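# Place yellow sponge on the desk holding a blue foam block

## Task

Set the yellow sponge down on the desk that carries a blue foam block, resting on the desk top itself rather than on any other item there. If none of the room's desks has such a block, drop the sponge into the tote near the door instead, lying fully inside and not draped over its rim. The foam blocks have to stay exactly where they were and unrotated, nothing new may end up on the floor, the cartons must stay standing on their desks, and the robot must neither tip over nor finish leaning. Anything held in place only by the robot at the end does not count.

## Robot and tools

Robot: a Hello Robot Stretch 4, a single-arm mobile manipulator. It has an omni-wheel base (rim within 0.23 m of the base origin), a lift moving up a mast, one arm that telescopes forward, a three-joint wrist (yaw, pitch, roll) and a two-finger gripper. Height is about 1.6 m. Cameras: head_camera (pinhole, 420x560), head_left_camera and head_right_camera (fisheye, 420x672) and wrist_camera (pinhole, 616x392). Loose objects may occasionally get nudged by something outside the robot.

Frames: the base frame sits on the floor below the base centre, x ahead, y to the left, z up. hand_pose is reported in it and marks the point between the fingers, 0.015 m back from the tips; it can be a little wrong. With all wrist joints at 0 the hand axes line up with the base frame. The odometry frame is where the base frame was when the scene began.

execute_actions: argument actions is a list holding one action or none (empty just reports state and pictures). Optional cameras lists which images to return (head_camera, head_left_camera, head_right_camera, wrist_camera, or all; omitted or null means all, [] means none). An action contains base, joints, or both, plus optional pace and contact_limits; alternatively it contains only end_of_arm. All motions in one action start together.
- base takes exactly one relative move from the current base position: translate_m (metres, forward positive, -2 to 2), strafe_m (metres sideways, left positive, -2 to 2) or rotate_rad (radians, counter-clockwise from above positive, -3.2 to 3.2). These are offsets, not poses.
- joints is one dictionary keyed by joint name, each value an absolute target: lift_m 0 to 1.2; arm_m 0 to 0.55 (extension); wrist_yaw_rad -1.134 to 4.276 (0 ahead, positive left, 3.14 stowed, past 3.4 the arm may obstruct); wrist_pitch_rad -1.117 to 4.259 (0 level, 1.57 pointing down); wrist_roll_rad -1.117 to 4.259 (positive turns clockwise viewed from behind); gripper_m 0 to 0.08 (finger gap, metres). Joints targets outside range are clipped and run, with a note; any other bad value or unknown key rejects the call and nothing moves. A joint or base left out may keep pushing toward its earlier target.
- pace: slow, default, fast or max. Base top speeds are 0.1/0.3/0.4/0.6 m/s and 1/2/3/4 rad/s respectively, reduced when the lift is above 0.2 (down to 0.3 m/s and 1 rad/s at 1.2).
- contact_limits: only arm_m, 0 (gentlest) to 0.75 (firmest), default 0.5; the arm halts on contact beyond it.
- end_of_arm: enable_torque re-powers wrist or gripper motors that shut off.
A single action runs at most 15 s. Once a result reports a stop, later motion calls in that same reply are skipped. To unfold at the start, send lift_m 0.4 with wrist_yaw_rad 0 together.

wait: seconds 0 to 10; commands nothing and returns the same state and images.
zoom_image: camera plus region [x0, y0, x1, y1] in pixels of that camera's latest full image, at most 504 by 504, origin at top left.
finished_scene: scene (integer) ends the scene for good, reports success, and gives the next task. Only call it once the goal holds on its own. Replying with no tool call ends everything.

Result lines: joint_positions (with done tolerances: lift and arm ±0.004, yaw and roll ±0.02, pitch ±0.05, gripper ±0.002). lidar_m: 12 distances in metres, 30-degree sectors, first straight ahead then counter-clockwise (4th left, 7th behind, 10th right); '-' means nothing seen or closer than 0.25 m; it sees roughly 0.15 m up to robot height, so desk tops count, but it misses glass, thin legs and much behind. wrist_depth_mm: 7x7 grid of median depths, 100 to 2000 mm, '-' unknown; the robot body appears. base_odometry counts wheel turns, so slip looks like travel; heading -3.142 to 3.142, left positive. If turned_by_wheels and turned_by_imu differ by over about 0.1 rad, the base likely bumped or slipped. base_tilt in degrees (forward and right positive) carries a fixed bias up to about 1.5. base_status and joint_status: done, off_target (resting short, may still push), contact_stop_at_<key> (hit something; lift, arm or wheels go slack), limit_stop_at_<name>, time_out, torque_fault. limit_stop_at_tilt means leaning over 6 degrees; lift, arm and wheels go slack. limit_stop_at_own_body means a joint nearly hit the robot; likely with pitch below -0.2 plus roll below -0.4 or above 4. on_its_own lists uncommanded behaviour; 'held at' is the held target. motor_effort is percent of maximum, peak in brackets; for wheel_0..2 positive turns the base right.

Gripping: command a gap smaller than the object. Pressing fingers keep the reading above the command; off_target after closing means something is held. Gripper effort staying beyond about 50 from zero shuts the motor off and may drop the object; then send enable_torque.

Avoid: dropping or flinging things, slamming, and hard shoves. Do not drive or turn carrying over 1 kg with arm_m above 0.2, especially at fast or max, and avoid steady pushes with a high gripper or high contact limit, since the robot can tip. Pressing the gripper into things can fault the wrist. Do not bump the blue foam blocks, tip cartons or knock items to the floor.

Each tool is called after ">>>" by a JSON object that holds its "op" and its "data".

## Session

>>> {"op": "execute_actions", "data": {"actions": [{"joints":{"lift_m":0.4,"wrist_yaw_rad":0,"gripper_m":0.08}}], "cameras": ["head_camera","head_left_camera"]}}

>>> {"op": "execute_actions", "data": {"actions": [{"base":{"rotate_rad":3.14},"joints":{"wrist_pitch_rad":1.2}}], "cameras": ["head_camera","head_left_camera"]}}

Scene clock: 2.37 s.
base_odometry: x=+0.000 y=+0.000 heading=+0.000 (m, m, rad; odometry frame)
turned_by_wheels: +0.000 (rad since the last result)
turned_by_imu: +0.001 (rad since the last result)
base_tilt: forward=+0.0 right=-0.2 (deg)
lidar_m: 1.27 1.39 1.30 1.28 1.40 1.35 1.34 1.47 1.82 1.83 1.18 0.98
base_status: not commanded
joint_positions: lift_m=+0.400 arm_m=+0.002 wrist_yaw_rad=+0.000 wrist_pitch_rad=+0.019 wrist_roll_rad=+0.003 gripper_m=+0.080
joint_status: all done
motor_effort: lift_m=+25(25) arm_m=-1(1) wrist_yaw_rad=-1(5) wrist_pitch_rad=-10(9) wrist_roll_rad=+0(1) gripper_m=+2(2) wheel_0=+0(0) wheel_1=-1(2) wheel_2=+1(1) (%)
hand_pose: x=+0.3857 y=-0.0873 z=+0.5738 quat_wxyz=(+1.000, +0.002, +0.009, +0.000) (m; base frame)
wrist_depth_mm: 1537 1366 1397 1336 1397 1366 1336 / 1499 1229 1308 1281 1397 1336 1308 / 1499 1397 1397 1366 1397 1366 1308 / 1499 1255 1366 1336 1366 1336 1308 / 1499 1366 1397 1366 1366 1336 1281 / 1464 1182 1366 1366 1366 1308 1308 / - - 1182 1255 135 - 1281
pictures: head_camera, head_left_camera
Images, in order (width x height): head_camera 420x560, head_left_camera 420x672.

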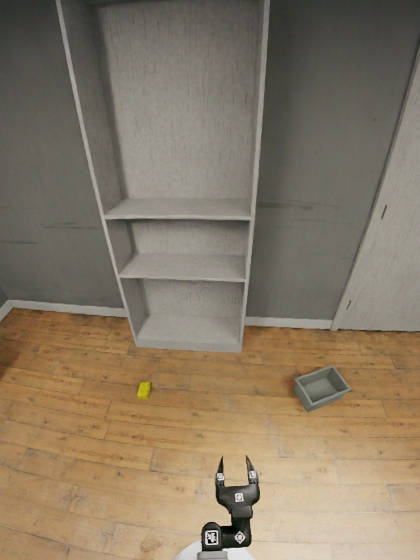

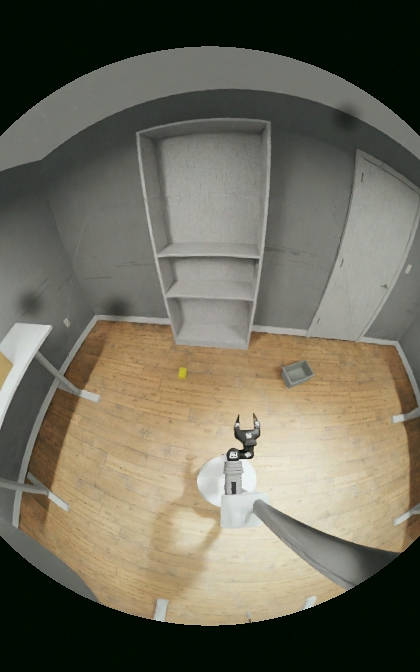

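Scene clock: 5.23 s.
base_odometry: x=+0.000 y=+0.000 heading=+3.139 (m, m, rad; odometry frame)
turned_by_wheels: +3.139 (rad since the last result)
turned_by_imu: +3.196 (rad since the last result)
base_tilt: forward=+0.0 right=-0.2 (deg)
lidar_m: 1.33 1.47 1.85 1.83 1.20 1.02 1.28 1.40 1.28 1.28 1.39 1.37
base_status: done
joint_positions: lift_m=+0.400 arm_m=+0.002 wrist_yaw_rad=+0.000 wrist_pitch_rad=+1.201 wrist_roll_rad=+0.003 gripper_m=+0.080
joint_status: all done
motor_effort: lift_m=+23(24) arm_m=-1(1) wrist_yaw_rad=+1(1) wrist_pitch_rad=-4(7) wrist_roll_rad=+1(1) gripper_m=+2(2) wheel_0=-2(10) wheel_1=-4(10) wheel_2=-2(12) (%)
hand_pose: x=+0.2499 y=-0.0874 z=+0.3796 quat_wxyz=(+0.825, +0.001, +0.565, -0.001) (m; base frame)
wrist_depth_mm: 699 715 723 732 759 778 798 / 654 661 676 683 699 715 732 / 609 615 627 634 647 661 676 / 569 574 585 591 603 615 621 / 530 544 544 554 564 569 580 / 504 508 517 525 535 539 544 / - - 488 500 135 - -
pictures: head_camera, head_left_camera
Images, in order (width x height): head_camera 420x560, head_left_camera 420x672.

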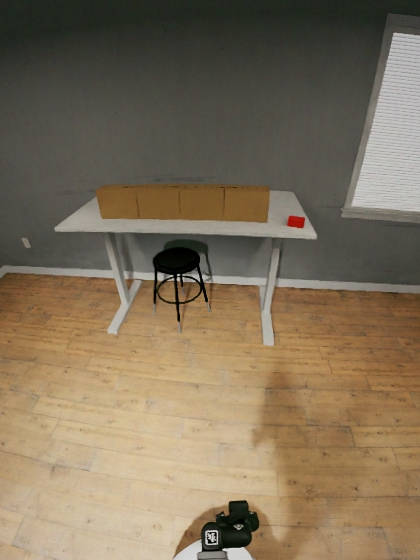

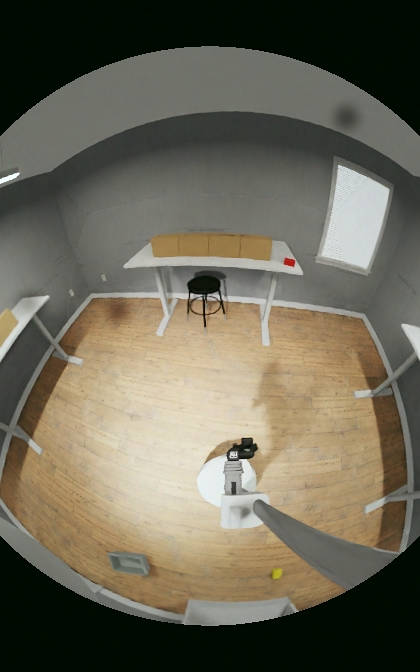

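>>> {"op": "execute_actions", "data": {"actions": [{"base":{"rotate_rad":-3.14},"joints":{"wrist_pitch_rad":1.57}}], "cameras": []}}

>>> {"op": "execute_actions", "data": {"actions": [{"base":{"strafe_m":0.52},"joints":{"arm_m":0.5}}], "cameras": []}}

>>> {"op": "execute_actions", "data": {"actions": [{"base":{"translate_m":0.2},"joints":{"lift_m":0.3}}], "cameras": ["wrist_camera"]}}

Scene clock: 14.33 s.
base_odometry: x=+0.000 y=+0.000 heading=+0.000 (m, m, rad; odometry frame)
turned_by_wheels: -3.139 (rad since the last result)
turned_by_imu: -3.194 (rad since the last result)
base_tilt: forward=+0.0 right=-0.1 (deg)
lidar_m: 1.28 1.35 1.30 1.25 1.39 1.36 1.36 1.48 1.83 1.82 1.23 0.99
base_status: done
joint_positions: lift_m=+0.400 arm_m=+0.002 wrist_yaw_rad=+0.000 wrist_pitch_rad=+1.570 wrist_roll_rad=+0.003 gripper_m=+0.080
joint_status: all done
motor_effort: lift_m=+23(23) arm_m=-1(1) wrist_yaw_rad=-1(4) wrist_pitch_rad=+0(1) wrist_roll_rad=-1(1) gripper_m=+1(3) wheel_0=+3(8) wheel_1=+4(14) wheel_2=+3(8) (%)
hand_pose: x=+0.1732 y=-0.0874 z=+0.3653 quat_wxyz=(+0.707, +0.001, +0.707, -0.001) (m; base frame)
wrist_depth_mm: 512 517 525 530 535 539 554 / 508 512 521 530 535 539 544 / 504 512 517 525 530 539 544 / 504 508 512 517 525 535 539 / 500 307 303 517 521 530 535 / 294 291 296 300 521 530 530 / - - 294 298 135 - -
pictures: none
No camera images: the call's "cameras" was empty. Leave "cameras" out to get every camera's image.

Scene clock: 17.40 s.
base_odometry: x=+0.000 y=+0.520 heading=+0.000 (m, m, rad; odometry frame)
turned_by_wheels: +0.000 (rad since the last result)
turned_by_imu: +0.001 (rad since the last result)
base_tilt: forward=+0.0 right=-0.2 (deg)
lidar_m: 1.32 1.01 0.78 0.75 0.81 2.04 1.36 1.39 2.35 2.33 1.36 1.36
base_status: done
joint_positions: lift_m=+0.400 arm_m=+0.499 wrist_yaw_rad=+0.000 wrist_pitch_rad=+1.570 wrist_roll_rad=+0.003 gripper_m=+0.080
joint_status: all done
motor_effort: lift_m=+24(24) arm_m=+4(3) wrist_yaw_rad=-3(1) wrist_pitch_rad=-1(2) wrist_roll_rad=+2(1) gripper_m=+3(1) wheel_0=+2(7) wheel_1=+2(11) wheel_2=+0(0) (%)
hand_pose: x=+0.6703 y=-0.0874 z=+0.3653 quat_wxyz=(+0.707, +0.001, +0.707, -0.001) (m; base frame)
wrist_depth_mm: 508 517 521 484 535 544 549 / 504 512 517 521 530 535 544 / 504 508 512 517 530 530 539 / 500 508 512 517 525 535 539 / 500 500 508 512 525 525 535 / 492 496 508 512 517 525 535 / - - 504 512 135 - -
pictures: none
No camera images: the call's "cameras" was empty. Leave "cameras" out to get every camera's image.

Scene clock: 19.47 s.
base_odometry: x=+0.200 y=+0.520 heading=+0.001 (m, m, rad; odometry frame)
turned_by_wheels: +0.000 (rad since the last result)
turned_by_imu: +0.000 (rad since the last result)
base_tilt: forward=+0.1 right=-0.2 (deg)
lidar_m: 1.10 1.57 0.76 0.74 0.78 1.22 1.81 1.61 2.42 2.37 1.25 1.16
base_status: done
joint_positions: lift_m=+0.300 arm_m=+0.499 wrist_yaw_rad=+0.000 wrist_pitch_rad=+1.570 wrist_roll_rad=+0.003 gripper_m=+0.080
joint_status: all done
motor_effort: lift_m=+14(23) arm_m=+4(4) wrist_yaw_rad=+0(2) wrist_pitch_rad=-2(3) wrist_roll_rad=+0(1) gripper_m=+2(0) wheel_0=+2(0) wheel_1=+5(11) wheel_2=-2(13) (%)
hand_pose: x=+0.6703 y=-0.0874 z=+0.2660 quat_wxyz=(+0.707, +0.001, +0.707, -0.001) (m; base frame)
wrist_depth_mm: 410 413 418 424 430 436 442 / 407 413 415 424 427 436 442 / 404 410 415 375 424 430 433 / 399 407 413 413 424 430 433 / 399 404 410 415 421 424 430 / 399 402 407 413 418 424 427 / - - 404 410 135 - -
pictures: wrist_camera
Images, in order (width x height): wrist_camera 616x392.

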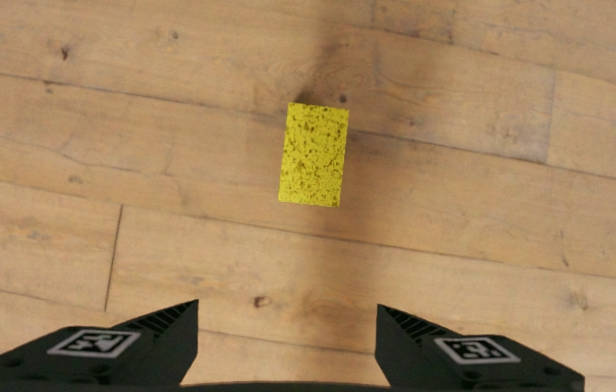

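>>> {"op": "execute_actions", "data": {"actions": [{"base":{"translate_m":0.105},"joints":{"wrist_roll_rad":0.1,"lift_m":0.16}}], "cameras": []}}

>>> {"op": "execute_actions", "data": {"actions": [{"base":{"strafe_m":-0.025}}], "cameras": ["wrist_camera"]}}

Scene clock: 26.93 s.
base_odometry: x=+0.304 y=+0.520 heading=+0.001 (m, m, rad; odometry frame)
turned_by_wheels: +0.000 (rad since the last result)
turned_by_imu: +0.001 (rad since the last result)
base_tilt: forward=+0.1 right=-0.2 (deg)
lidar_m: 1.01 1.47 0.74 0.72 0.78 1.21 1.94 1.75 2.42 2.38 1.21 1.05
base_status: done
joint_positions: lift_m=+0.160 arm_m=+0.499 wrist_yaw_rad=+0.000 wrist_pitch_rad=+1.570 wrist_roll_rad=+0.100 gripper_m=+0.080
joint_status: all done
motor_effort: lift_m=+15(14) arm_m=+4(4) wrist_yaw_rad=-2(3) wrist_pitch_rad=+1(1) wrist_roll_rad=+1(0) gripper_m=+1(1) wheel_0=+2(10) wheel_1=+5(9) wheel_2=-2(10) (%)
hand_pose: x=+0.6703 y=-0.0874 z=+0.1259 quat_wxyz=(+0.706, +0.035, +0.706, -0.035) (m; base frame)
wrist_depth_mm: 270 274 277 281 285 287 291 / 270 272 274 279 283 286 290 / 268 272 273 277 281 285 289 / 266 270 272 276 278 283 286 / 265 267 271 229 277 281 283 / 263 266 268 228 274 279 283 / - - 267 227 135 - -
pictures: none
No camera images: the call's "cameras" was empty. Leave "cameras" out to get every camera's image.

Scene clock: 27.80 s.
base_odometry: x=+0.304 y=+0.495 heading=+0.001 (m, m, rad; odometry frame)
turned_by_wheels: +0.000 (rad since the last result)
turned_by_imu: +0.000 (rad since the last result)
base_tilt: forward=+0.0 right=-0.2 (deg)
lidar_m: 1.01 1.43 0.77 0.75 0.82 1.24 1.94 1.75 2.38 2.36 1.17 1.05
base_status: done
joint_positions: lift_m=+0.160 arm_m=+0.499 wrist_yaw_rad=+0.000 wrist_pitch_rad=+1.570 wrist_roll_rad=+0.100 gripper_m=+0.080
joint_status: not commanded
motor_effort: lift_m=+15(15) arm_m=+4(4) wrist_yaw_rad=-1(2) wrist_pitch_rad=-2(3) wrist_roll_rad=+2(3) gripper_m=+0(0) wheel_0=-1(10) wheel_1=-3(13) wheel_2=+0(2) (%)
hand_pose: x=+0.6703 y=-0.0874 z=+0.1259 quat_wxyz=(+0.706, +0.035, +0.706, -0.035) (m; base frame)
wrist_depth_mm: 271 273 278 279 285 289 290 / 268 272 274 278 282 285 289 / 267 271 273 277 282 285 287 / 266 270 272 276 279 283 286 / 265 267 270 229 277 281 283 / 264 265 227 228 274 279 282 / - - 225 228 135 - -
pictures: wrist_camera
Images, in order (width x height): wrist_camera 616x392.

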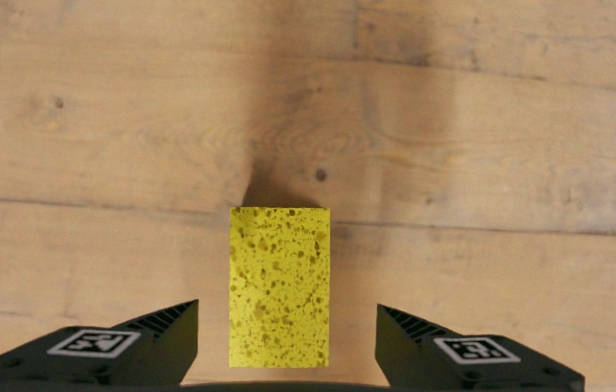

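>>> {"op": "execute_actions", "data": {"actions": [{"base":{"strafe_m":0.007}}], "cameras": []}}

>>> {"op": "execute_actions", "data": {"actions": [{"joints":{"lift_m":0.06}}], "cameras": []}}

>>> {"op": "execute_actions", "data": {"actions": [{"joints":{"gripper_m":0.04}}], "cameras": []}}

>>> {"op": "execute_actions", "data": {"actions": [{"joints":{"lift_m":1.2,"arm_m":0.15,"wrist_roll_rad":0}}], "cameras": []}}

>>> {"op": "execute_actions", "data": {"actions": [{"base":{"rotate_rad":1.45},"joints":{"arm_m":0.05,"wrist_yaw_rad":1.5,"wrist_pitch_rad":0.3}}], "cameras": ["head_left_camera","head_right_camera"]}}

Scene clock: 39.37 s.
base_odometry: x=+0.304 y=+0.502 heading=+0.001 (m, m, rad; odometry frame)
turned_by_wheels: +0.000 (rad since the last result)
turned_by_imu: +0.001 (rad since the last result)
base_tilt: forward=+0.0 right=-0.2 (deg)
lidar_m: 1.01 1.46 0.75 0.73 0.83 1.21 1.94 1.73 2.40 2.36 1.19 1.04
base_status: done
joint_positions: lift_m=+0.160 arm_m=+0.499 wrist_yaw_rad=+0.000 wrist_pitch_rad=+1.570 wrist_roll_rad=+0.100 gripper_m=+0.080
joint_status: not commanded
motor_effort: lift_m=+14(15) arm_m=+4(4) wrist_yaw_rad=-2(1) wrist_pitch_rad=-2(2) wrist_roll_rad=+1(1) gripper_m=+2(0) wheel_0=+1(5) wheel_1=+2(8) wheel_2=+0(1) (%)
hand_pose: x=+0.6703 y=-0.0874 z=+0.1259 quat_wxyz=(+0.706, +0.035, +0.706, -0.035) (m; base frame)
wrist_depth_mm: 271 274 277 281 283 289 291 / 270 272 276 279 282 286 290 / 267 271 274 278 281 285 287 / 266 270 272 276 279 282 286 / 265 267 271 229 278 281 285 / 264 265 268 228 276 279 282 / - - 266 227 135 - -
pictures: none
No camera images: the call's "cameras" was empty. Leave "cameras" out to get every camera's image.

Scene clock: 40.80 s.
base_odometry: x=+0.304 y=+0.502 heading=+0.001 (m, m, rad; odometry frame)
turned_by_wheels: +0.000 (rad since the last result)
turned_by_imu: +0.000 (rad since the last result)
base_tilt: forward=+0.0 right=-0.2 (deg)
lidar_m: 1.01 1.46 0.76 0.73 0.79 1.22 1.91 1.74 2.39 2.38 1.19 1.05
base_status: not commanded
joint_positions: lift_m=+0.060 arm_m=+0.499 wrist_yaw_rad=+0.000 wrist_pitch_rad=+1.570 wrist_roll_rad=+0.100 gripper_m=+0.080
joint_status: all done
motor_effort: lift_m=+15(14) arm_m=+4(4) wrist_yaw_rad=-2(3) wrist_pitch_rad=-2(1) wrist_roll_rad=+1(1) gripper_m=+0(1) wheel_0=+1(1) wheel_1=+2(2) wheel_2=+0(0) (%)
hand_pose: x=+0.6703 y=-0.0874 z=+0.0260 quat_wxyz=(+0.706, +0.035, +0.706, -0.035) (m; base frame)
wrist_depth_mm: 172 174 176 178 180 182 - / 171 173 175 177 179 181 183 / 170 172 174 176 178 181 182 / 169 171 172 175 177 180 181 / 168 170 128 129 176 178 180 / 167 169 127 128 153 177 179 / - - 127 128 129 - -
pictures: none
No camera images: the call's "cameras" was empty. Leave "cameras" out to get every camera's image.

Scene clock: 41.80 s.
base_odometry: x=+0.304 y=+0.502 heading=+0.001 (m, m, rad; odometry frame)
turned_by_wheels: +0.000 (rad since the last result)
turned_by_imu: +0.000 (rad since the last result)
base_tilt: forward=+0.0 right=-0.2 (deg)
lidar_m: 1.01 1.46 0.76 0.75 0.81 1.22 1.93 1.74 2.42 2.35 1.19 1.05
base_status: not commanded
joint_positions: lift_m=+0.060 arm_m=+0.499 wrist_yaw_rad=+0.000 wrist_pitch_rad=+1.570 wrist_roll_rad=+0.100 gripper_m=+0.060
joint_status: gripper_m off_target (ended at +0.060, target +0.040)
on_its_own: gripper_m is held at +0.054, not at your +0.040, by its contact guard: the fingers met something
motor_effort: lift_m=+15(15) arm_m=+4(4) wrist_yaw_rad=-4(3) wrist_pitch_rad=+0(2) wrist_roll_rad=-1(0) gripper_m=-35(39) wheel_0=+1(1) wheel_1=+2(2) wheel_2=+0(0) (%)
hand_pose: x=+0.6703 y=-0.0874 z=+0.0260 quat_wxyz=(+0.706, +0.035, +0.706, -0.035) (m; base frame)
wrist_depth_mm: 172 174 176 178 180 182 - / 171 173 175 177 179 182 183 / 170 172 174 176 178 180 182 / 169 171 172 175 177 180 181 / 168 170 128 129 176 179 180 / 167 169 127 128 175 178 179 / - - 126 128 115 177 -
pictures: none
No camera images: the call's "cameras" was empty. Leave "cameras" out to get every camera's image.

Scene clock: 46.87 s.
base_odometry: x=+0.304 y=+0.502 heading=+0.001 (m, m, rad; odometry frame)
turned_by_wheels: +0.000 (rad since the last result)
turned_by_imu: +0.001 (rad since the last result)
base_tilt: forward=+0.0 right=-0.2 (deg)
lidar_m: 1.01 1.45 0.76 0.73 0.83 1.23 1.94 1.75 2.41 2.37 1.19 1.03
base_status: not commanded
joint_positions: lift_m=+1.199 arm_m=+0.151 wrist_yaw_rad=+0.000 wrist_pitch_rad=+1.570 wrist_roll_rad=+0.000 gripper_m=+0.060
joint_status: all done
on_its_own: gripper_m is held at +0.054, not at your +0.040, by its contact guard: the fingers met something
motor_effort: lift_m=+25(26) arm_m=-4(6) wrist_yaw_rad=-2(2) wrist_pitch_rad=-1(3) wrist_roll_rad=+0(4) gripper_m=-37(37) wheel_0=+1(1) wheel_1=+2(2) wheel_2=+0(0) (%)
hand_pose: x=+0.3218 y=-0.0874 z=+1.1650 quat_wxyz=(+0.707, +0.000, +0.707, +0.000) (m; base frame)
wrist_depth_mm: 1308 1336 1336 1366 1308 1281 1430 / 1308 1308 1336 1366 1366 1397 1430 / 1308 1308 1336 1366 1366 1397 1366 / 1281 1308 1308 1336 1366 1366 1397 / 1281 1308 128 129 1366 1366 1397 / 1308 1308 127 128 1336 1366 1366 / - - 126 128 115 1366 1366
pictures: none
No camera images: the call's "cameras" was empty. Leave "cameras" out to get every camera's image.

Scene clock: 49.60 s.
base_odometry: x=+0.304 y=+0.502 heading=+1.450 (m, m, rad; odometry frame)
turned_by_wheels: +1.449 (rad since the last result)
turned_by_imu: +1.475 (rad since the last result)
base_tilt: forward=+0.0 right=-0.3 (deg)
lidar_m: 0.75 0.85 1.07 1.57 1.63 2.52 3.21 1.19 1.08 1.01 1.41 0.78
base_status: done
joint_positions: lift_m=+1.199 arm_m=+0.051 wrist_yaw_rad=+1.500 wrist_pitch_rad=+0.303 wrist_roll_rad=+0.000 gripper_m=+0.060
joint_status: all done
on_its_own: gripper_m is held at +0.054, not at your +0.040, by its contact guard: the fingers met something
motor_effort: lift_m=+24(25) arm_m=-4(5) wrist_yaw_rad=-1(0) wrist_pitch_rad=-9(13) wrist_roll_rad=+0(2) gripper_m=-36(39) wheel_0=-3(7) wheel_1=-6(10) wheel_2=-4(11) (%)
hand_pose: x=+0.3232 y=+0.1963 z=+1.3142 quat_wxyz=(+0.723, -0.103, +0.111, +0.674) (m; base frame)
wrist_depth_mm: - - - - - - 1576 / - - - - - - 1576 / - - - - - - 1576 / 1618 1708 - - - - 1576 / - - 128 129 - 1229 809 / - - 127 128 - 878 759 / - - 126 128 115 707 699
pictures: head_left_camera, head_right_camera
Images, in order (width x height): head_left_camera 420x672, head_right_camera 420x672.

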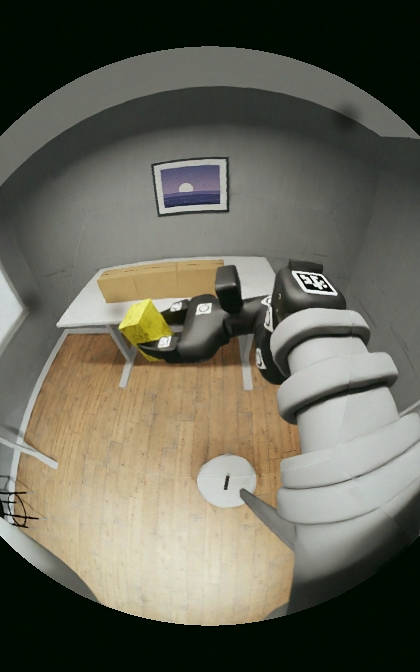

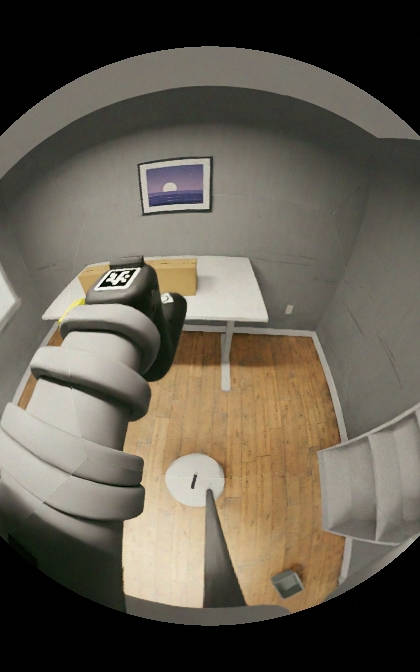

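>>> {"op": "execute_actions", "data": {"actions": [{"base":{"strafe_m":-0.3},"joints":{"arm_m":0.3}}], "cameras": []}}

>>> {"op": "execute_actions", "data": {"actions": [{"base":{"translate_m":0.41},"joints":{"arm_m":0.55,"wrist_pitch_rad":0.75}}], "cameras": ["wrist_camera"]}}

Scene clock: 56.87 s.
base_odometry: x=+0.602 y=+0.466 heading=+1.450 (m, m, rad; odometry frame)
turned_by_wheels: +0.000 (rad since the last result)
turned_by_imu: +0.001 (rad since the last result)
base_tilt: forward=+0.0 right=-0.2 (deg)
lidar_m: 0.75 0.79 1.07 1.89 1.98 2.54 3.23 1.06 0.76 0.71 1.08 1.48
base_status: done
joint_positions: lift_m=+1.199 arm_m=+0.299 wrist_yaw_rad=+1.500 wrist_pitch_rad=+0.303 wrist_roll_rad=+0.000 gripper_m=+0.060
joint_status: all done
on_its_own: gripper_m is held at +0.054, not at your +0.040, by its contact guard: the fingers met something
motor_effort: lift_m=+24(25) arm_m=+4(7) wrist_yaw_rad=-3(1) wrist_pitch_rad=-11(9) wrist_roll_rad=+0(1) gripper_m=-37(39) wheel_0=+1(8) wheel_1=-4(10) wheel_2=+0(2) (%)
hand_pose: x=+0.5717 y=+0.1963 z=+1.3142 quat_wxyz=(+0.723, -0.103, +0.111, +0.674) (m; base frame)
wrist_depth_mm: - - - - - 1708 1255 / - - - - - 1808 1281 / - - - - - 1756 1281 / - - - - - 1661 1255 / - - 128 129 891 768 1182 / - - 127 128 809 634 525 / - - 126 128 115 521 452
pictures: none
No camera images: the call's "cameras" was empty. Leave "cameras" out to get every camera's image.

Scene clock: 59.73 s.
base_odometry: x=+0.652 y=+0.873 heading=+1.450 (m, m, rad; odometry frame)
turned_by_wheels: +0.000 (rad since the last result)
turned_by_imu: -0.002 (rad since the last result)
base_tilt: forward=+0.1 right=-0.2 (deg)
lidar_m: 0.34 0.34 0.50 1.32 1.98 3.06 3.68 1.09 0.76 0.93 1.09 1.17
base_status: done
joint_positions: lift_m=+1.199 arm_m=+0.549 wrist_yaw_rad=+1.500 wrist_pitch_rad=+0.752 wrist_roll_rad=+0.000 gripper_m=+0.060
joint_status: all done
on_its_own: gripper_m is held at +0.054, not at your +0.040, by its contact guard: the fingers met something
motor_effort: lift_m=+25(24) arm_m=+4(6) wrist_yaw_rad=-1(3) wrist_pitch_rad=-6(7) wrist_roll_rad=-1(1) gripper_m=-37(37) wheel_0=+0(5) wheel_1=+3(7) wheel_2=-2(12) (%)
hand_pose: x=+0.8184 y=+0.1487 z=+1.2324 quat_wxyz=(+0.681, -0.250, +0.269, +0.634) (m; base frame)
wrist_depth_mm: - - 1255 1576 1042 591 436 / - 559 946 1008 946 597 439 / 430 473 778 798 820 609 445 / 353 421 640 654 668 609 445 / 370 418 128 129 554 569 445 / 436 445 127 129 477 504 442 / - - 126 128 115 445 430
pictures: wrist_camera
Images, in order (width x height): wrist_camera 616x392.

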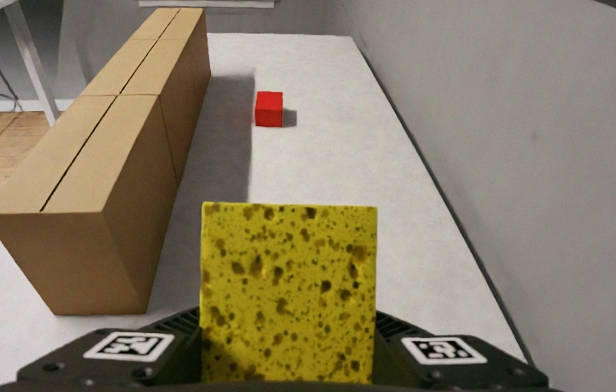

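>>> {"op": "execute_actions", "data": {"actions": [{"joints":{"wrist_pitch_rad":1.2}}], "cameras": ["wrist_camera"]}}

>>> {"op": "execute_actions", "data": {"actions": [{"base":{"translate_m":-0.4},"joints":{"arm_m":0.05,"wrist_pitch_rad":0.3}}], "cameras": []}}

>>> {"op": "execute_actions", "data": {"actions": [{"base":{"rotate_rad":1.57}}], "cameras": []}}

>>> {"op": "execute_actions", "data": {"actions": [{"base":{"translate_m":1.2}}], "cameras": ["head_left_camera","head_right_camera"]}}

Scene clock: 68.77 s.
base_odometry: x=+0.652 y=+0.873 heading=+1.450 (m, m, rad; odometry frame)
turned_by_wheels: +0.000 (rad since the last result)
turned_by_imu: +0.001 (rad since the last result)
base_tilt: forward=+0.0 right=-0.2 (deg)
lidar_m: 0.33 0.37 0.50 1.33 1.96 3.03 3.68 1.06 0.76 0.93 1.09 1.14
base_status: not commanded
joint_positions: lift_m=+1.199 arm_m=+0.549 wrist_yaw_rad=+1.500 wrist_pitch_rad=+1.201 wrist_roll_rad=+0.000 gripper_m=+0.060
joint_status: all done
on_its_own: gripper_m is held at +0.054, not at your +0.040, by its contact guard: the fingers met something
motor_effort: lift_m=+24(24) arm_m=+4(4) wrist_yaw_rad=-2(3) wrist_pitch_rad=-4(8) wrist_roll_rad=+0(2) gripper_m=-39(37) wheel_0=+0(0) wheel_1=+4(3) wheel_2=-2(2) (%)
hand_pose: x=+0.8128 y=+0.0705 z=+1.1794 quat_wxyz=(+0.604, -0.385, +0.413, +0.562) (m; base frame)
wrist_depth_mm: 314 394 521 530 539 549 445 / 370 413 480 492 500 517 452 / 433 439 449 459 466 473 459 / 407 413 421 427 433 439 452 / 382 389 128 129 402 410 427 / 359 366 127 128 375 384 389 / - - 126 128 115 368 368
pictures: wrist_camera
Images, in order (width x height): wrist_camera 616x392.

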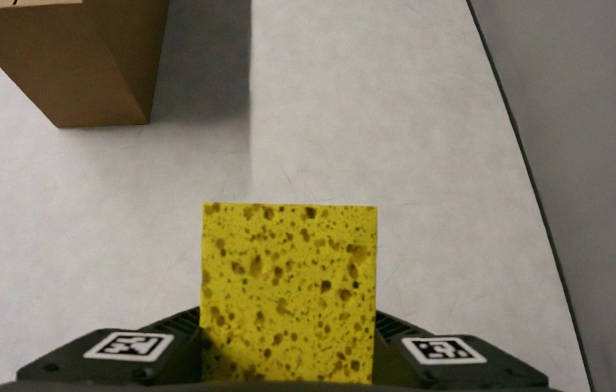

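Scene clock: 71.60 s.
base_odometry: x=+0.603 y=+0.476 heading=+1.450 (m, m, rad; odometry frame)
turned_by_wheels: +0.000 (rad since the last result)
turned_by_imu: +0.003 (rad since the last result)
base_tilt: forward=+0.0 right=-0.2 (deg)
lidar_m: 0.73 0.83 1.04 1.88 2.00 2.61 3.25 1.08 0.77 0.71 1.09 1.49
base_status: done
joint_positions: lift_m=+1.199 arm_m=+0.051 wrist_yaw_rad=+1.500 wrist_pitch_rad=+0.303 wrist_roll_rad=+0.000 gripper_m=+0.060
joint_status: all done
on_its_own: gripper_m is held at +0.054, not at your +0.040, by its contact guard: the fingers met something
motor_effort: lift_m=+24(24) arm_m=-4(6) wrist_yaw_rad=-2(2) wrist_pitch_rad=-11(13) wrist_roll_rad=-1(1) gripper_m=-37(37) wheel_0=-1(12) wheel_1=-3(10) wheel_2=+0(12) (%)
hand_pose: x=+0.3232 y=+0.1963 z=+1.3142 quat_wxyz=(+0.723, -0.103, +0.110, +0.674) (m; base frame)
wrist_depth_mm: - - - - - - 1537 / - - - - - - 1537 / - - - - - - 1576 / - - - - - 1921 1576 / - - 128 129 1205 1042 809 / - - 127 128 - 878 750 / - - 126 128 115 707 707
pictures: none
No camera images: the call's "cameras" was empty. Leave "cameras" out to get every camera's image.

Scene clock: 74.47 s.
base_odometry: x=+0.603 y=+0.476 heading=+3.019 (m, m, rad; odometry frame)
turned_by_wheels: +1.569 (rad since the last result)
turned_by_imu: +1.598 (rad since the last result)
base_tilt: forward=+0.0 right=-0.2 (deg)
lidar_m: 1.89 1.98 2.45 2.39 1.08 0.75 0.72 1.09 1.49 0.73 0.78 1.04
base_status: done
joint_positions: lift_m=+1.199 arm_m=+0.051 wrist_yaw_rad=+1.500 wrist_pitch_rad=+0.303 wrist_roll_rad=+0.000 gripper_m=+0.060
joint_status: not commanded
on_its_own: gripper_m is held at +0.054, not at your +0.040, by its contact guard: the fingers met something
motor_effort: lift_m=+25(24) arm_m=-4(4) wrist_yaw_rad=-1(2) wrist_pitch_rad=-7(11) wrist_roll_rad=+0(1) gripper_m=-37(36) wheel_0=-2(4) wheel_1=-4(9) wheel_2=-4(7) (%)
hand_pose: x=+0.3232 y=+0.1963 z=+1.3142 quat_wxyz=(+0.723, -0.103, +0.111, +0.674) (m; base frame)
wrist_depth_mm: - - - - - - - / - - - - - - - / - - - - - - - / - - - - - - - / - - 128 129 - - - / - - 127 128 - - - / - - 126 128 116 - -
pictures: none
No camera images: the call's "cameras" was empty. Leave "cameras" out to get every camera's image.

Scene clock: 79.93 s.
base_odometry: x=-0.588 y=+0.623 heading=+3.019 (m, m, rad; odometry frame)
turned_by_wheels: +0.000 (rad since the last result)
turned_by_imu: -0.005 (rad since the last result)
base_tilt: forward=+0.0 right=-0.2 (deg)
lidar_m: 0.70 0.72 0.98 2.34 2.50 1.89 1.92 1.09 0.77 0.72 0.74 1.50
base_status: done
joint_positions: lift_m=+1.200 arm_m=+0.051 wrist_yaw_rad=+1.500 wrist_pitch_rad=+0.303 wrist_roll_rad=+0.000 gripper_m=+0.060
joint_status: not commanded
on_its_own: gripper_m is held at +0.054, not at your +0.040, by its contact guard: the fingers met something
motor_effort: lift_m=+24(24) arm_m=-4(4) wrist_yaw_rad=-2(1) wrist_pitch_rad=-9(11) wrist_roll_rad=-1(1) gripper_m=-38(38) wheel_0=+2(9) wheel_1=+4(8) wheel_2=-1(11) (%)
hand_pose: x=+0.3232 y=+0.1963 z=+1.3143 quat_wxyz=(+0.723, -0.103, +0.111, +0.674) (m; base frame)
wrist_depth_mm: - - - - - - 1499 / - - - - - - 1464 / - - - - - - 1499 / - - - - 1537 1808 1499 / - - 128 129 1182 891 750 / - - 127 128 917 820 654 / - - 126 128 115 707 627
pictures: head_left_camera, head_right_camera
Images, in order (width x height): head_left_camera 420x672, head_right_camera 420x672.

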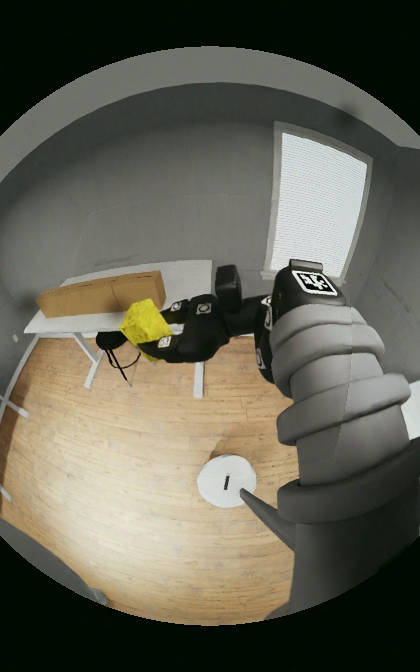

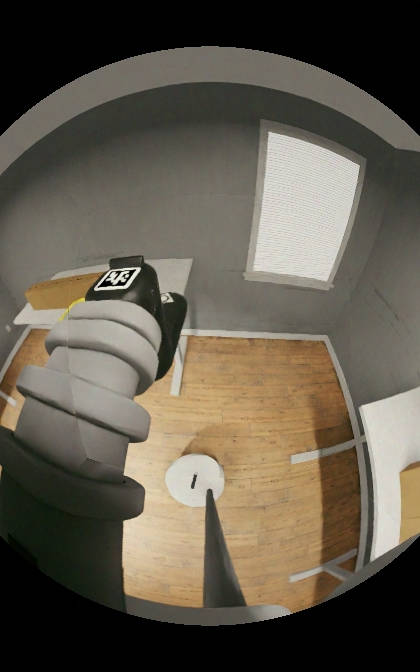

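>>> {"op": "execute_actions", "data": {"actions": [{"base":{"translate_m":0.36},"joints":{"arm_m":0.55,"wrist_pitch_rad":0.8}}], "cameras": ["wrist_camera"]}}

Scene clock: 88.47 s.
base_odometry: x=-0.945 y=+0.667 heading=+3.020 (m, m, rad; odometry frame)
turned_by_wheels: +0.000 (rad since the last result)
turned_by_imu: +0.000 (rad since the last result)
base_tilt: forward=+0.1 right=-0.2 (deg)
lidar_m: 0.43 0.34 0.47 1.29 2.46 2.20 2.30 1.08 0.75 0.72 1.57 1.10
base_status: done
joint_positions: lift_m=+1.200 arm_m=+0.549 wrist_yaw_rad=+1.500 wrist_pitch_rad=+0.802 wrist_roll_rad=+0.000 gripper_m=+0.060
joint_status: all done
on_its_own: gripper_m is held at +0.054, not at your +0.040, by its contact guard: the fingers met something
motor_effort: lift_m=+24(24) arm_m=+4(5) wrist_yaw_rad=-1(4) wrist_pitch_rad=-7(7) wrist_roll_rad=+1(1) gripper_m=-38(38) wheel_0=+3(9) wheel_1=+4(10) wheel_2=-2(14) (%)
hand_pose: x=+0.8178 y=+0.1413 z=+1.2248 quat_wxyz=(+0.674, -0.266, +0.286, +0.627) (m; base frame)
wrist_depth_mm: - 647 1098 1160 976 559 413 / 484 554 878 917 904 569 418 / 399 554 715 732 759 574 424 / 397 554 597 615 627 580 424 / 452 500 128 129 525 544 421 / 439 449 127 128 462 484 424 / - - 126 128 115 430 410
pictures: wrist_camera
Images, in order (width x height): wrist_camera 616x392.

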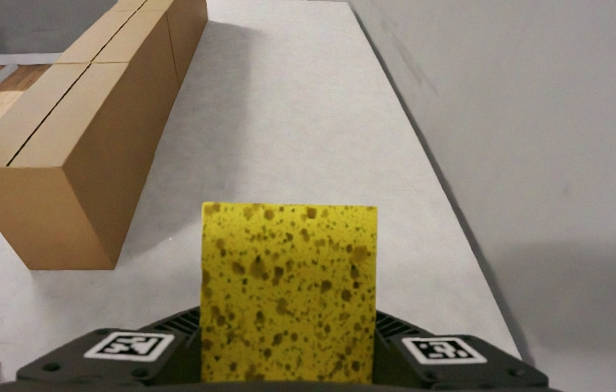

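Empty. Third desk.

>>> {"op": "execute_actions", "data": {"actions": [{"base":{"translate_m":-0.4},"joints":{"arm_m":0.05,"wrist_pitch_rad":0.3}}], "cameras": []}}

>>> {"op": "execute_actions", "data": {"actions": [{"base":{"rotate_rad":1.57}}], "cameras": []}}

>>> {"op": "execute_actions", "data": {"actions": [{"base":{"translate_m":1.65}}], "cameras": ["head_left_camera","head_right_camera"]}}

Scene clock: 96.60 s.
base_odometry: x=-0.548 y=+0.618 heading=+3.019 (m, m, rad; odometry frame)
turned_by_wheels: +0.000 (rad since the last result)
turned_by_imu: +0.003 (rad since the last result)
base_tilt: forward=+0.0 right=-0.2 (deg)
lidar_m: 0.72 0.75 1.01 2.33 2.48 1.82 1.89 1.09 0.76 0.71 0.73 1.53
base_status: done
joint_positions: lift_m=+1.200 arm_m=+0.051 wrist_yaw_rad=+1.500 wrist_pitch_rad=+0.303 wrist_roll_rad=+0.000 gripper_m=+0.060
joint_status: all done
on_its_own: gripper_m is held at +0.054, not at your +0.040, by its contact guard: the fingers met something
motor_effort: lift_m=+24(24) arm_m=-4(4) wrist_yaw_rad=-3(1) wrist_pitch_rad=-10(17) wrist_roll_rad=-1(1) gripper_m=-37(35) wheel_0=-2(11) wheel_1=-5(8) wheel_2=+1(10) (%)
hand_pose: x=+0.3232 y=+0.1963 z=+1.3143 quat_wxyz=(+0.723, -0.103, +0.110, +0.674) (m; base frame)
wrist_depth_mm: - - - - - - 1499 / - - - - - - 1537 / - - - - - - 1576 / - - - - 1708 1808 1537 / - - 128 129 1205 946 759 / - - 127 128 976 866 699 / - - 126 128 115 707 676
pictures: none
No camera images: the call's "cameras" was empty. Leave "cameras" out to get every camera's image.

Scene clock: 99.47 s.
base_odometry: x=-0.548 y=+0.618 heading=-1.695 (m, m, rad; odometry frame)
turned_by_wheels: +1.569 (rad since the last result)
turned_by_imu: +1.598 (rad since the last result)
base_tilt: forward=+0.1 right=-0.2 (deg)
lidar_m: 2.34 2.46 1.77 1.90 1.09 0.76 0.70 1.58 1.55 0.72 0.74 1.04
base_status: done
joint_positions: lift_m=+1.200 arm_m=+0.051 wrist_yaw_rad=+1.500 wrist_pitch_rad=+0.303 wrist_roll_rad=+0.000 gripper_m=+0.060
joint_status: not commanded
on_its_own: gripper_m is held at +0.054, not at your +0.040, by its contact guard: the fingers met something
motor_effort: lift_m=+24(23) arm_m=-4(4) wrist_yaw_rad=-3(2) wrist_pitch_rad=-10(10) wrist_roll_rad=-2(1) gripper_m=-35(37) wheel_0=-4(5) wheel_1=-6(10) wheel_2=-4(10) (%)
hand_pose: x=+0.3232 y=+0.1963 z=+1.3143 quat_wxyz=(+0.723, -0.103, +0.110, +0.674) (m; base frame)
wrist_depth_mm: 1921 1921 1983 1983 - - - / 1983 - - - - - - / - - - - - - - / - - - - - - - / - - 128 129 - - - / - - 127 128 - - - / - - 126 128 115 - -
pictures: none
No camera images: the call's "cameras" was empty. Leave "cameras" out to get every camera's image.

Scene clock: 106.47 s.
base_odometry: x=-0.752 y=-1.020 heading=-1.695 (m, m, rad; odometry frame)
turned_by_wheels: +0.000 (rad since the last result)
turned_by_imu: -0.007 (rad since the last result)
base_tilt: forward=+0.1 right=-0.2 (deg)
lidar_m: 0.69 0.76 1.02 1.60 2.16 2.61 3.24 1.05 0.76 0.72 1.58 0.74
base_status: done
joint_positions: lift_m=+1.200 arm_m=+0.051 wrist_yaw_rad=+1.500 wrist_pitch_rad=+0.303 wrist_roll_rad=+0.000 gripper_m=+0.060
joint_status: not commanded
on_its_own: gripper_m is held at +0.054, not at your +0.040, by its contact guard: the fingers met something
motor_effort: lift_m=+24(24) arm_m=-4(4) wrist_yaw_rad=+0(2) wrist_pitch_rad=-10(10) wrist_roll_rad=-3(2) gripper_m=-38(36) wheel_0=+2(4) wheel_1=+4(7) wheel_2=-2(13) (%)
hand_pose: x=+0.3232 y=+0.1963 z=+1.3143 quat_wxyz=(+0.723, -0.103, +0.110, +0.674) (m; base frame)
wrist_depth_mm: 1921 1983 1983 - - - 1537 / - - - - - - 1537 / - - - - - - 1537 / - - - - - - 1537 / - - 128 129 1205 1205 778 / - - 127 129 976 866 699 / - - 126 128 115 707 668
pictures: head_left_camera, head_right_camera
Images, in order (width x height): head_left_camera 420x672, head_right_camera 420x672.

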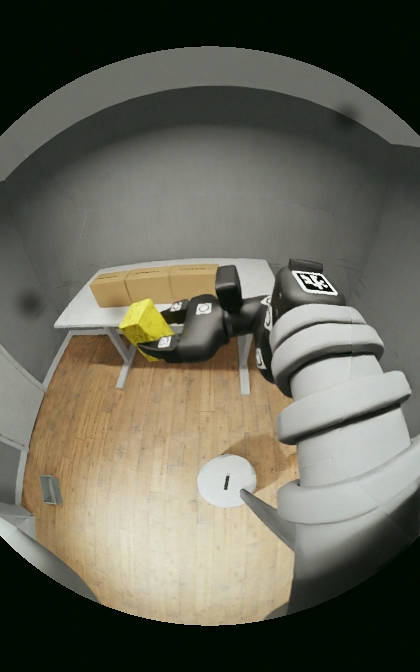

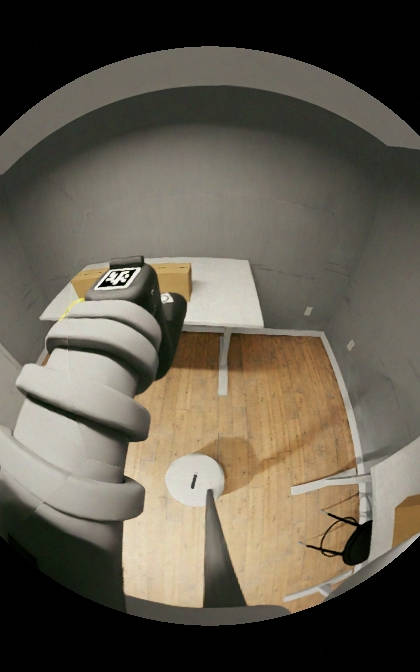

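>>> {"op": "execute_actions", "data": {"actions": [{"base":{"strafe_m":-0.2},"joints":{"arm_m":0.3}}], "cameras": []}}

>>> {"op": "execute_actions", "data": {"actions": [{"base":{"translate_m":0.35},"joints":{"arm_m":0.55,"wrist_pitch_rad":0.8}}], "cameras": ["wrist_camera"]}}

Scene clock: 113.87 s.
base_odometry: x=-0.950 y=-0.995 heading=-1.695 (m, m, rad; odometry frame)
turned_by_wheels: +0.000 (rad since the last result)
turned_by_imu: +0.000 (rad since the last result)
base_tilt: forward=+0.0 right=-0.2 (deg)
lidar_m: 0.69 0.75 1.01 1.85 1.77 2.62 3.22 0.75 0.54 0.51 1.34 1.61
base_status: done
joint_positions: lift_m=+1.200 arm_m=+0.299 wrist_yaw_rad=+1.500 wrist_pitch_rad=+0.303 wrist_roll_rad=+0.000 gripper_m=+0.060
joint_status: all done
on_its_own: gripper_m is held at +0.054, not at your +0.040, by its contact guard: the fingers met something
motor_effort: lift_m=+24(24) arm_m=+4(6) wrist_yaw_rad=-3(0) wrist_pitch_rad=-8(9) wrist_roll_rad=+1(1) gripper_m=-38(38) wheel_0=+0(9) wheel_1=-3(10) wheel_2=+0(1) (%)
hand_pose: x=+0.5717 y=+0.1963 z=+1.3143 quat_wxyz=(+0.723, -0.103, +0.110, +0.674) (m; base frame)
wrist_depth_mm: - - - - - 1708 1229 / - - - - - 1708 1229 / - - - - - 1708 1229 / - - - - - 1708 1229 / - - 128 129 798 866 1182 / - - 127 128 715 569 559 / - - 126 128 115 449 427
pictures: none
No camera images: the call's "cameras" was empty. Leave "cameras" out to get every camera's image.

Scene clock: 116.53 s.
base_odometry: x=-0.994 y=-1.342 heading=-1.694 (m, m, rad; odometry frame)
turned_by_wheels: +0.000 (rad since the last result)
turned_by_imu: -0.001 (rad since the last result)
base_tilt: forward=+0.0 right=-0.1 (deg)
lidar_m: 0.34 0.37 0.53 2.34 2.47 2.99 3.63 0.74 0.64 1.29 1.32 0.37
base_status: done
joint_positions: lift_m=+1.200 arm_m=+0.549 wrist_yaw_rad=+1.500 wrist_pitch_rad=+0.802 wrist_roll_rad=+0.000 gripper_m=+0.060
joint_status: all done
on_its_own: gripper_m is held at +0.054, not at your +0.040, by its contact guard: the fingers met something
motor_effort: lift_m=+24(24) arm_m=+4(6) wrist_yaw_rad=-1(2) wrist_pitch_rad=-6(9) wrist_roll_rad=+0(1) gripper_m=-37(37) wheel_0=+1(9) wheel_1=+5(11) wheel_2=-1(13) (%)
hand_pose: x=+0.8178 y=+0.1413 z=+1.2249 quat_wxyz=(+0.674, -0.266, +0.286, +0.628) (m; base frame)
wrist_depth_mm: - 654 1042 1182 1098 676 496 / - 500 854 904 946 683 504 / 392 430 707 732 750 683 508 / 330 407 609 615 627 634 512 / 297 404 128 129 525 564 508 / 340 370 127 128 462 477 508 / - - 126 128 115 433 469
pictures: wrist_camera
Images, in order (width x height): wrist_camera 616x392.

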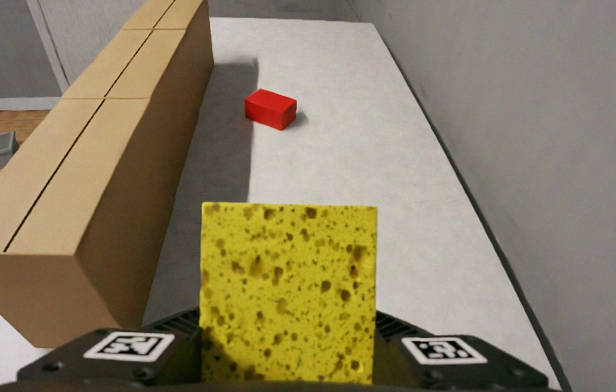

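>>> {"op": "execute_actions", "data": {"actions": [{"joints":{"wrist_pitch_rad":1.3}}], "cameras": ["wrist_camera"]}}

Scene clock: 120.50 s.
base_odometry: x=-0.994 y=-1.342 heading=-1.694 (m, m, rad; odometry frame)
turned_by_wheels: +0.000 (rad since the last result)
turned_by_imu: +0.001 (rad since the last result)
base_tilt: forward=+0.0 right=-0.2 (deg)
lidar_m: 0.33 0.35 0.52 2.35 2.46 3.01 3.65 0.76 0.65 1.29 1.36 0.37
base_status: not commanded
joint_positions: lift_m=+1.200 arm_m=+0.549 wrist_yaw_rad=+1.500 wrist_pitch_rad=+1.301 wrist_roll_rad=+0.000 gripper_m=+0.060
joint_status: all done
on_its_own: gripper_m is held at +0.054, not at your +0.040, by its contact guard: the fingers met something
motor_effort: lift_m=+24(24) arm_m=+4(4) wrist_yaw_rad=-4(0) wrist_pitch_rad=-3(8) wrist_roll_rad=+0(0) gripper_m=-39(37) wheel_0=+1(1) wheel_1=+4(4) wheel_2=-1(1) (%)
hand_pose: x=+0.8114 y=+0.0504 z=+1.1728 quat_wxyz=(+0.582, -0.413, +0.443, +0.542) (m; base frame)
wrist_depth_mm: 260 375 466 473 477 488 512 / 309 382 439 445 452 462 508 / 397 407 418 427 430 436 488 / 387 394 397 402 407 415 421 / 368 375 128 129 387 394 397 / 351 357 127 128 368 375 379 / - - 126 128 115 362 364
pictures: wrist_camera
Images, in order (width x height): wrist_camera 616x392.

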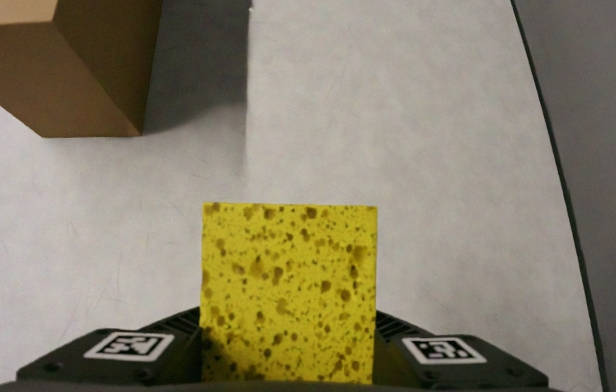

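>>> {"op": "execute_actions", "data": {"actions": [{"base":{"translate_m":-0.4},"joints":{"arm_m":0.05,"wrist_pitch_rad":0.3}}], "cameras": []}}

>>> {"op": "execute_actions", "data": {"actions": [{"base":{"rotate_rad":-1.57},"joints":{"wrist_yaw_rad":-1.13}}], "cameras": ["head_left_camera"]}}

>>> {"op": "execute_actions", "data": {"actions": [{"base":{"translate_m":0.15},"joints":{"arm_m":0.55,"wrist_pitch_rad":0.6}}], "cameras": ["wrist_camera"]}}

Scene clock: 136.17 s.
base_odometry: x=-0.944 y=-0.945 heading=-1.695 (m, m, rad; odometry frame)
turned_by_wheels: +0.000 (rad since the last result)
turned_by_imu: +0.003 (rad since the last result)
base_tilt: forward=+0.1 right=-0.1 (deg)
lidar_m: 0.75 0.86 1.10 1.77 1.77 2.54 3.17 0.74 0.56 0.50 1.34 1.65
base_status: done
joint_positions: lift_m=+1.200 arm_m=+0.051 wrist_yaw_rad=+1.500 wrist_pitch_rad=+0.303 wrist_roll_rad=+0.000 gripper_m=+0.060
joint_status: all done
on_its_own: gripper_m is held at +0.054, not at your +0.040, by its contact guard: the fingers met something
motor_effort: lift_m=+24(24) arm_m=-4(6) wrist_yaw_rad=-3(2) wrist_pitch_rad=-9(19) wrist_roll_rad=+0(0) gripper_m=-38(37) wheel_0=-2(6) wheel_1=-4(9) wheel_2=+0(10) (%)
hand_pose: x=+0.3232 y=+0.1963 z=+1.3143 quat_wxyz=(+0.723, -0.103, +0.110, +0.674) (m; base frame)
wrist_depth_mm: - - - - - - 1618 / - - - - - - 1618 / - - - - - - 1576 / - - - - - - 1618 / - - 128 129 1281 1060 820 / - - 127 128 - 917 759 / - - 126 128 115 707 699
pictures: none
No camera images: the call's "cameras" was empty. Leave "cameras" out to get every camera's image.

Scene clock: 139.03 s.
base_odometry: x=-0.944 y=-0.945 heading=+3.019 (m, m, rad; odometry frame)
turned_by_wheels: -1.569 (rad since the last result)
turned_by_imu: -1.597 (rad since the last result)
base_tilt: forward=+0.0 right=-0.2 (deg)
lidar_m: 0.51 1.35 1.66 0.72 0.80 1.09 1.95 1.74 2.45 2.34 0.76 0.55
base_status: done
joint_positions: lift_m=+1.200 arm_m=+0.051 wrist_yaw_rad=-1.130 wrist_pitch_rad=+0.303 wrist_roll_rad=+0.000 gripper_m=+0.060
joint_status: all done
on_its_own: gripper_m is held at +0.054, not at your +0.040, by its contact guard: the fingers met something
motor_effort: lift_m=+24(24) arm_m=-4(4) wrist_yaw_rad=-2(7) wrist_pitch_rad=-8(10) wrist_roll_rad=-1(0) gripper_m=-37(38) wheel_0=+3(5) wheel_1=+4(7) wheel_2=+3(8) (%)
hand_pose: x=+0.2292 y=-0.2209 z=+1.3143 quat_wxyz=(+0.835, +0.081, +0.127, -0.529) (m; base frame)
wrist_depth_mm: 1060 1336 1808 - - - - / 1078 1397 1808 - - - - / 1138 1430 1983 - - - - / 1138 1397 1205 1229 - - - / 1025 699 128 129 - - - / 517 615 127 128 - - - / - - 126 128 115 - -
pictures: head_left_camera
Images, in order (width x height): head_left_camera 420x672.

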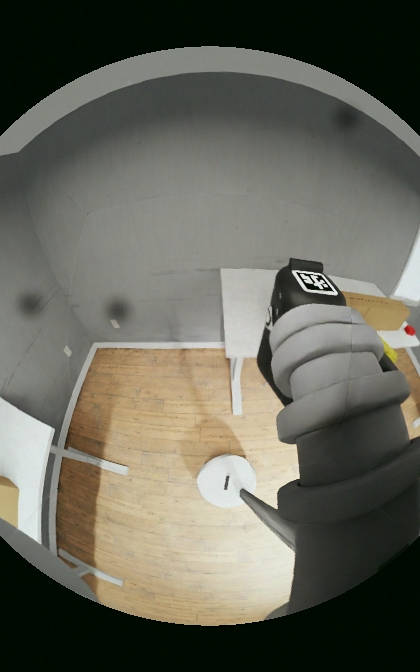

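Scene clock: 141.57 s.
base_odometry: x=-1.093 y=-0.927 heading=+3.020 (m, m, rad; odometry frame)
turned_by_wheels: +0.000 (rad since the last result)
turned_by_imu: +0.000 (rad since the last result)
base_tilt: forward=+0.1 right=-0.2 (deg)
lidar_m: 0.37 1.20 1.63 0.73 0.79 1.12 1.94 1.90 2.42 2.32 0.55 0.37
base_status: done
joint_positions: lift_m=+1.200 arm_m=+0.549 wrist_yaw_rad=-1.130 wrist_pitch_rad=+0.603 wrist_roll_rad=+0.000 gripper_m=+0.060
joint_status: all done
on_its_own: gripper_m is held at +0.054, not at your +0.040, by its contact guard: the fingers met something
motor_effort: lift_m=+24(24) arm_m=+4(3) wrist_yaw_rad=-2(1) wrist_pitch_rad=-9(9) wrist_roll_rad=+0(1) gripper_m=-36(39) wheel_0=+3(9) wheel_1=+4(8) wheel_2=-1(15) (%)
hand_pose: x=+0.7159 y=-0.1958 z=+1.2572 quat_wxyz=(+0.807, +0.159, +0.251, -0.511) (m; base frame)
wrist_depth_mm: 462 574 778 1182 - - - / 484 603 831 1308 - - - / 504 634 891 1098 1138 768 - / 530 668 809 831 854 544 - / 549 634 128 129 661 413 455 / 521 530 127 128 436 338 342 / - - 126 128 115 296 297
pictures: wrist_camera
Images, in order (width x height): wrist_camera 616x392.

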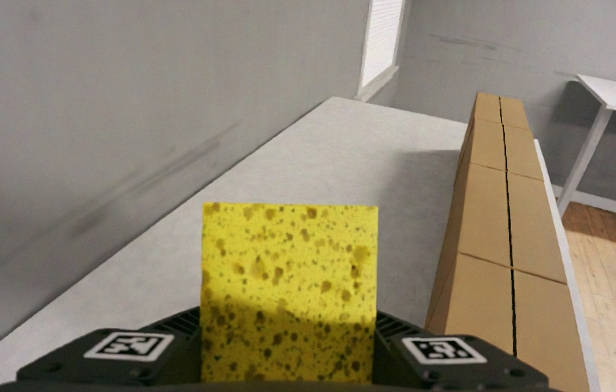

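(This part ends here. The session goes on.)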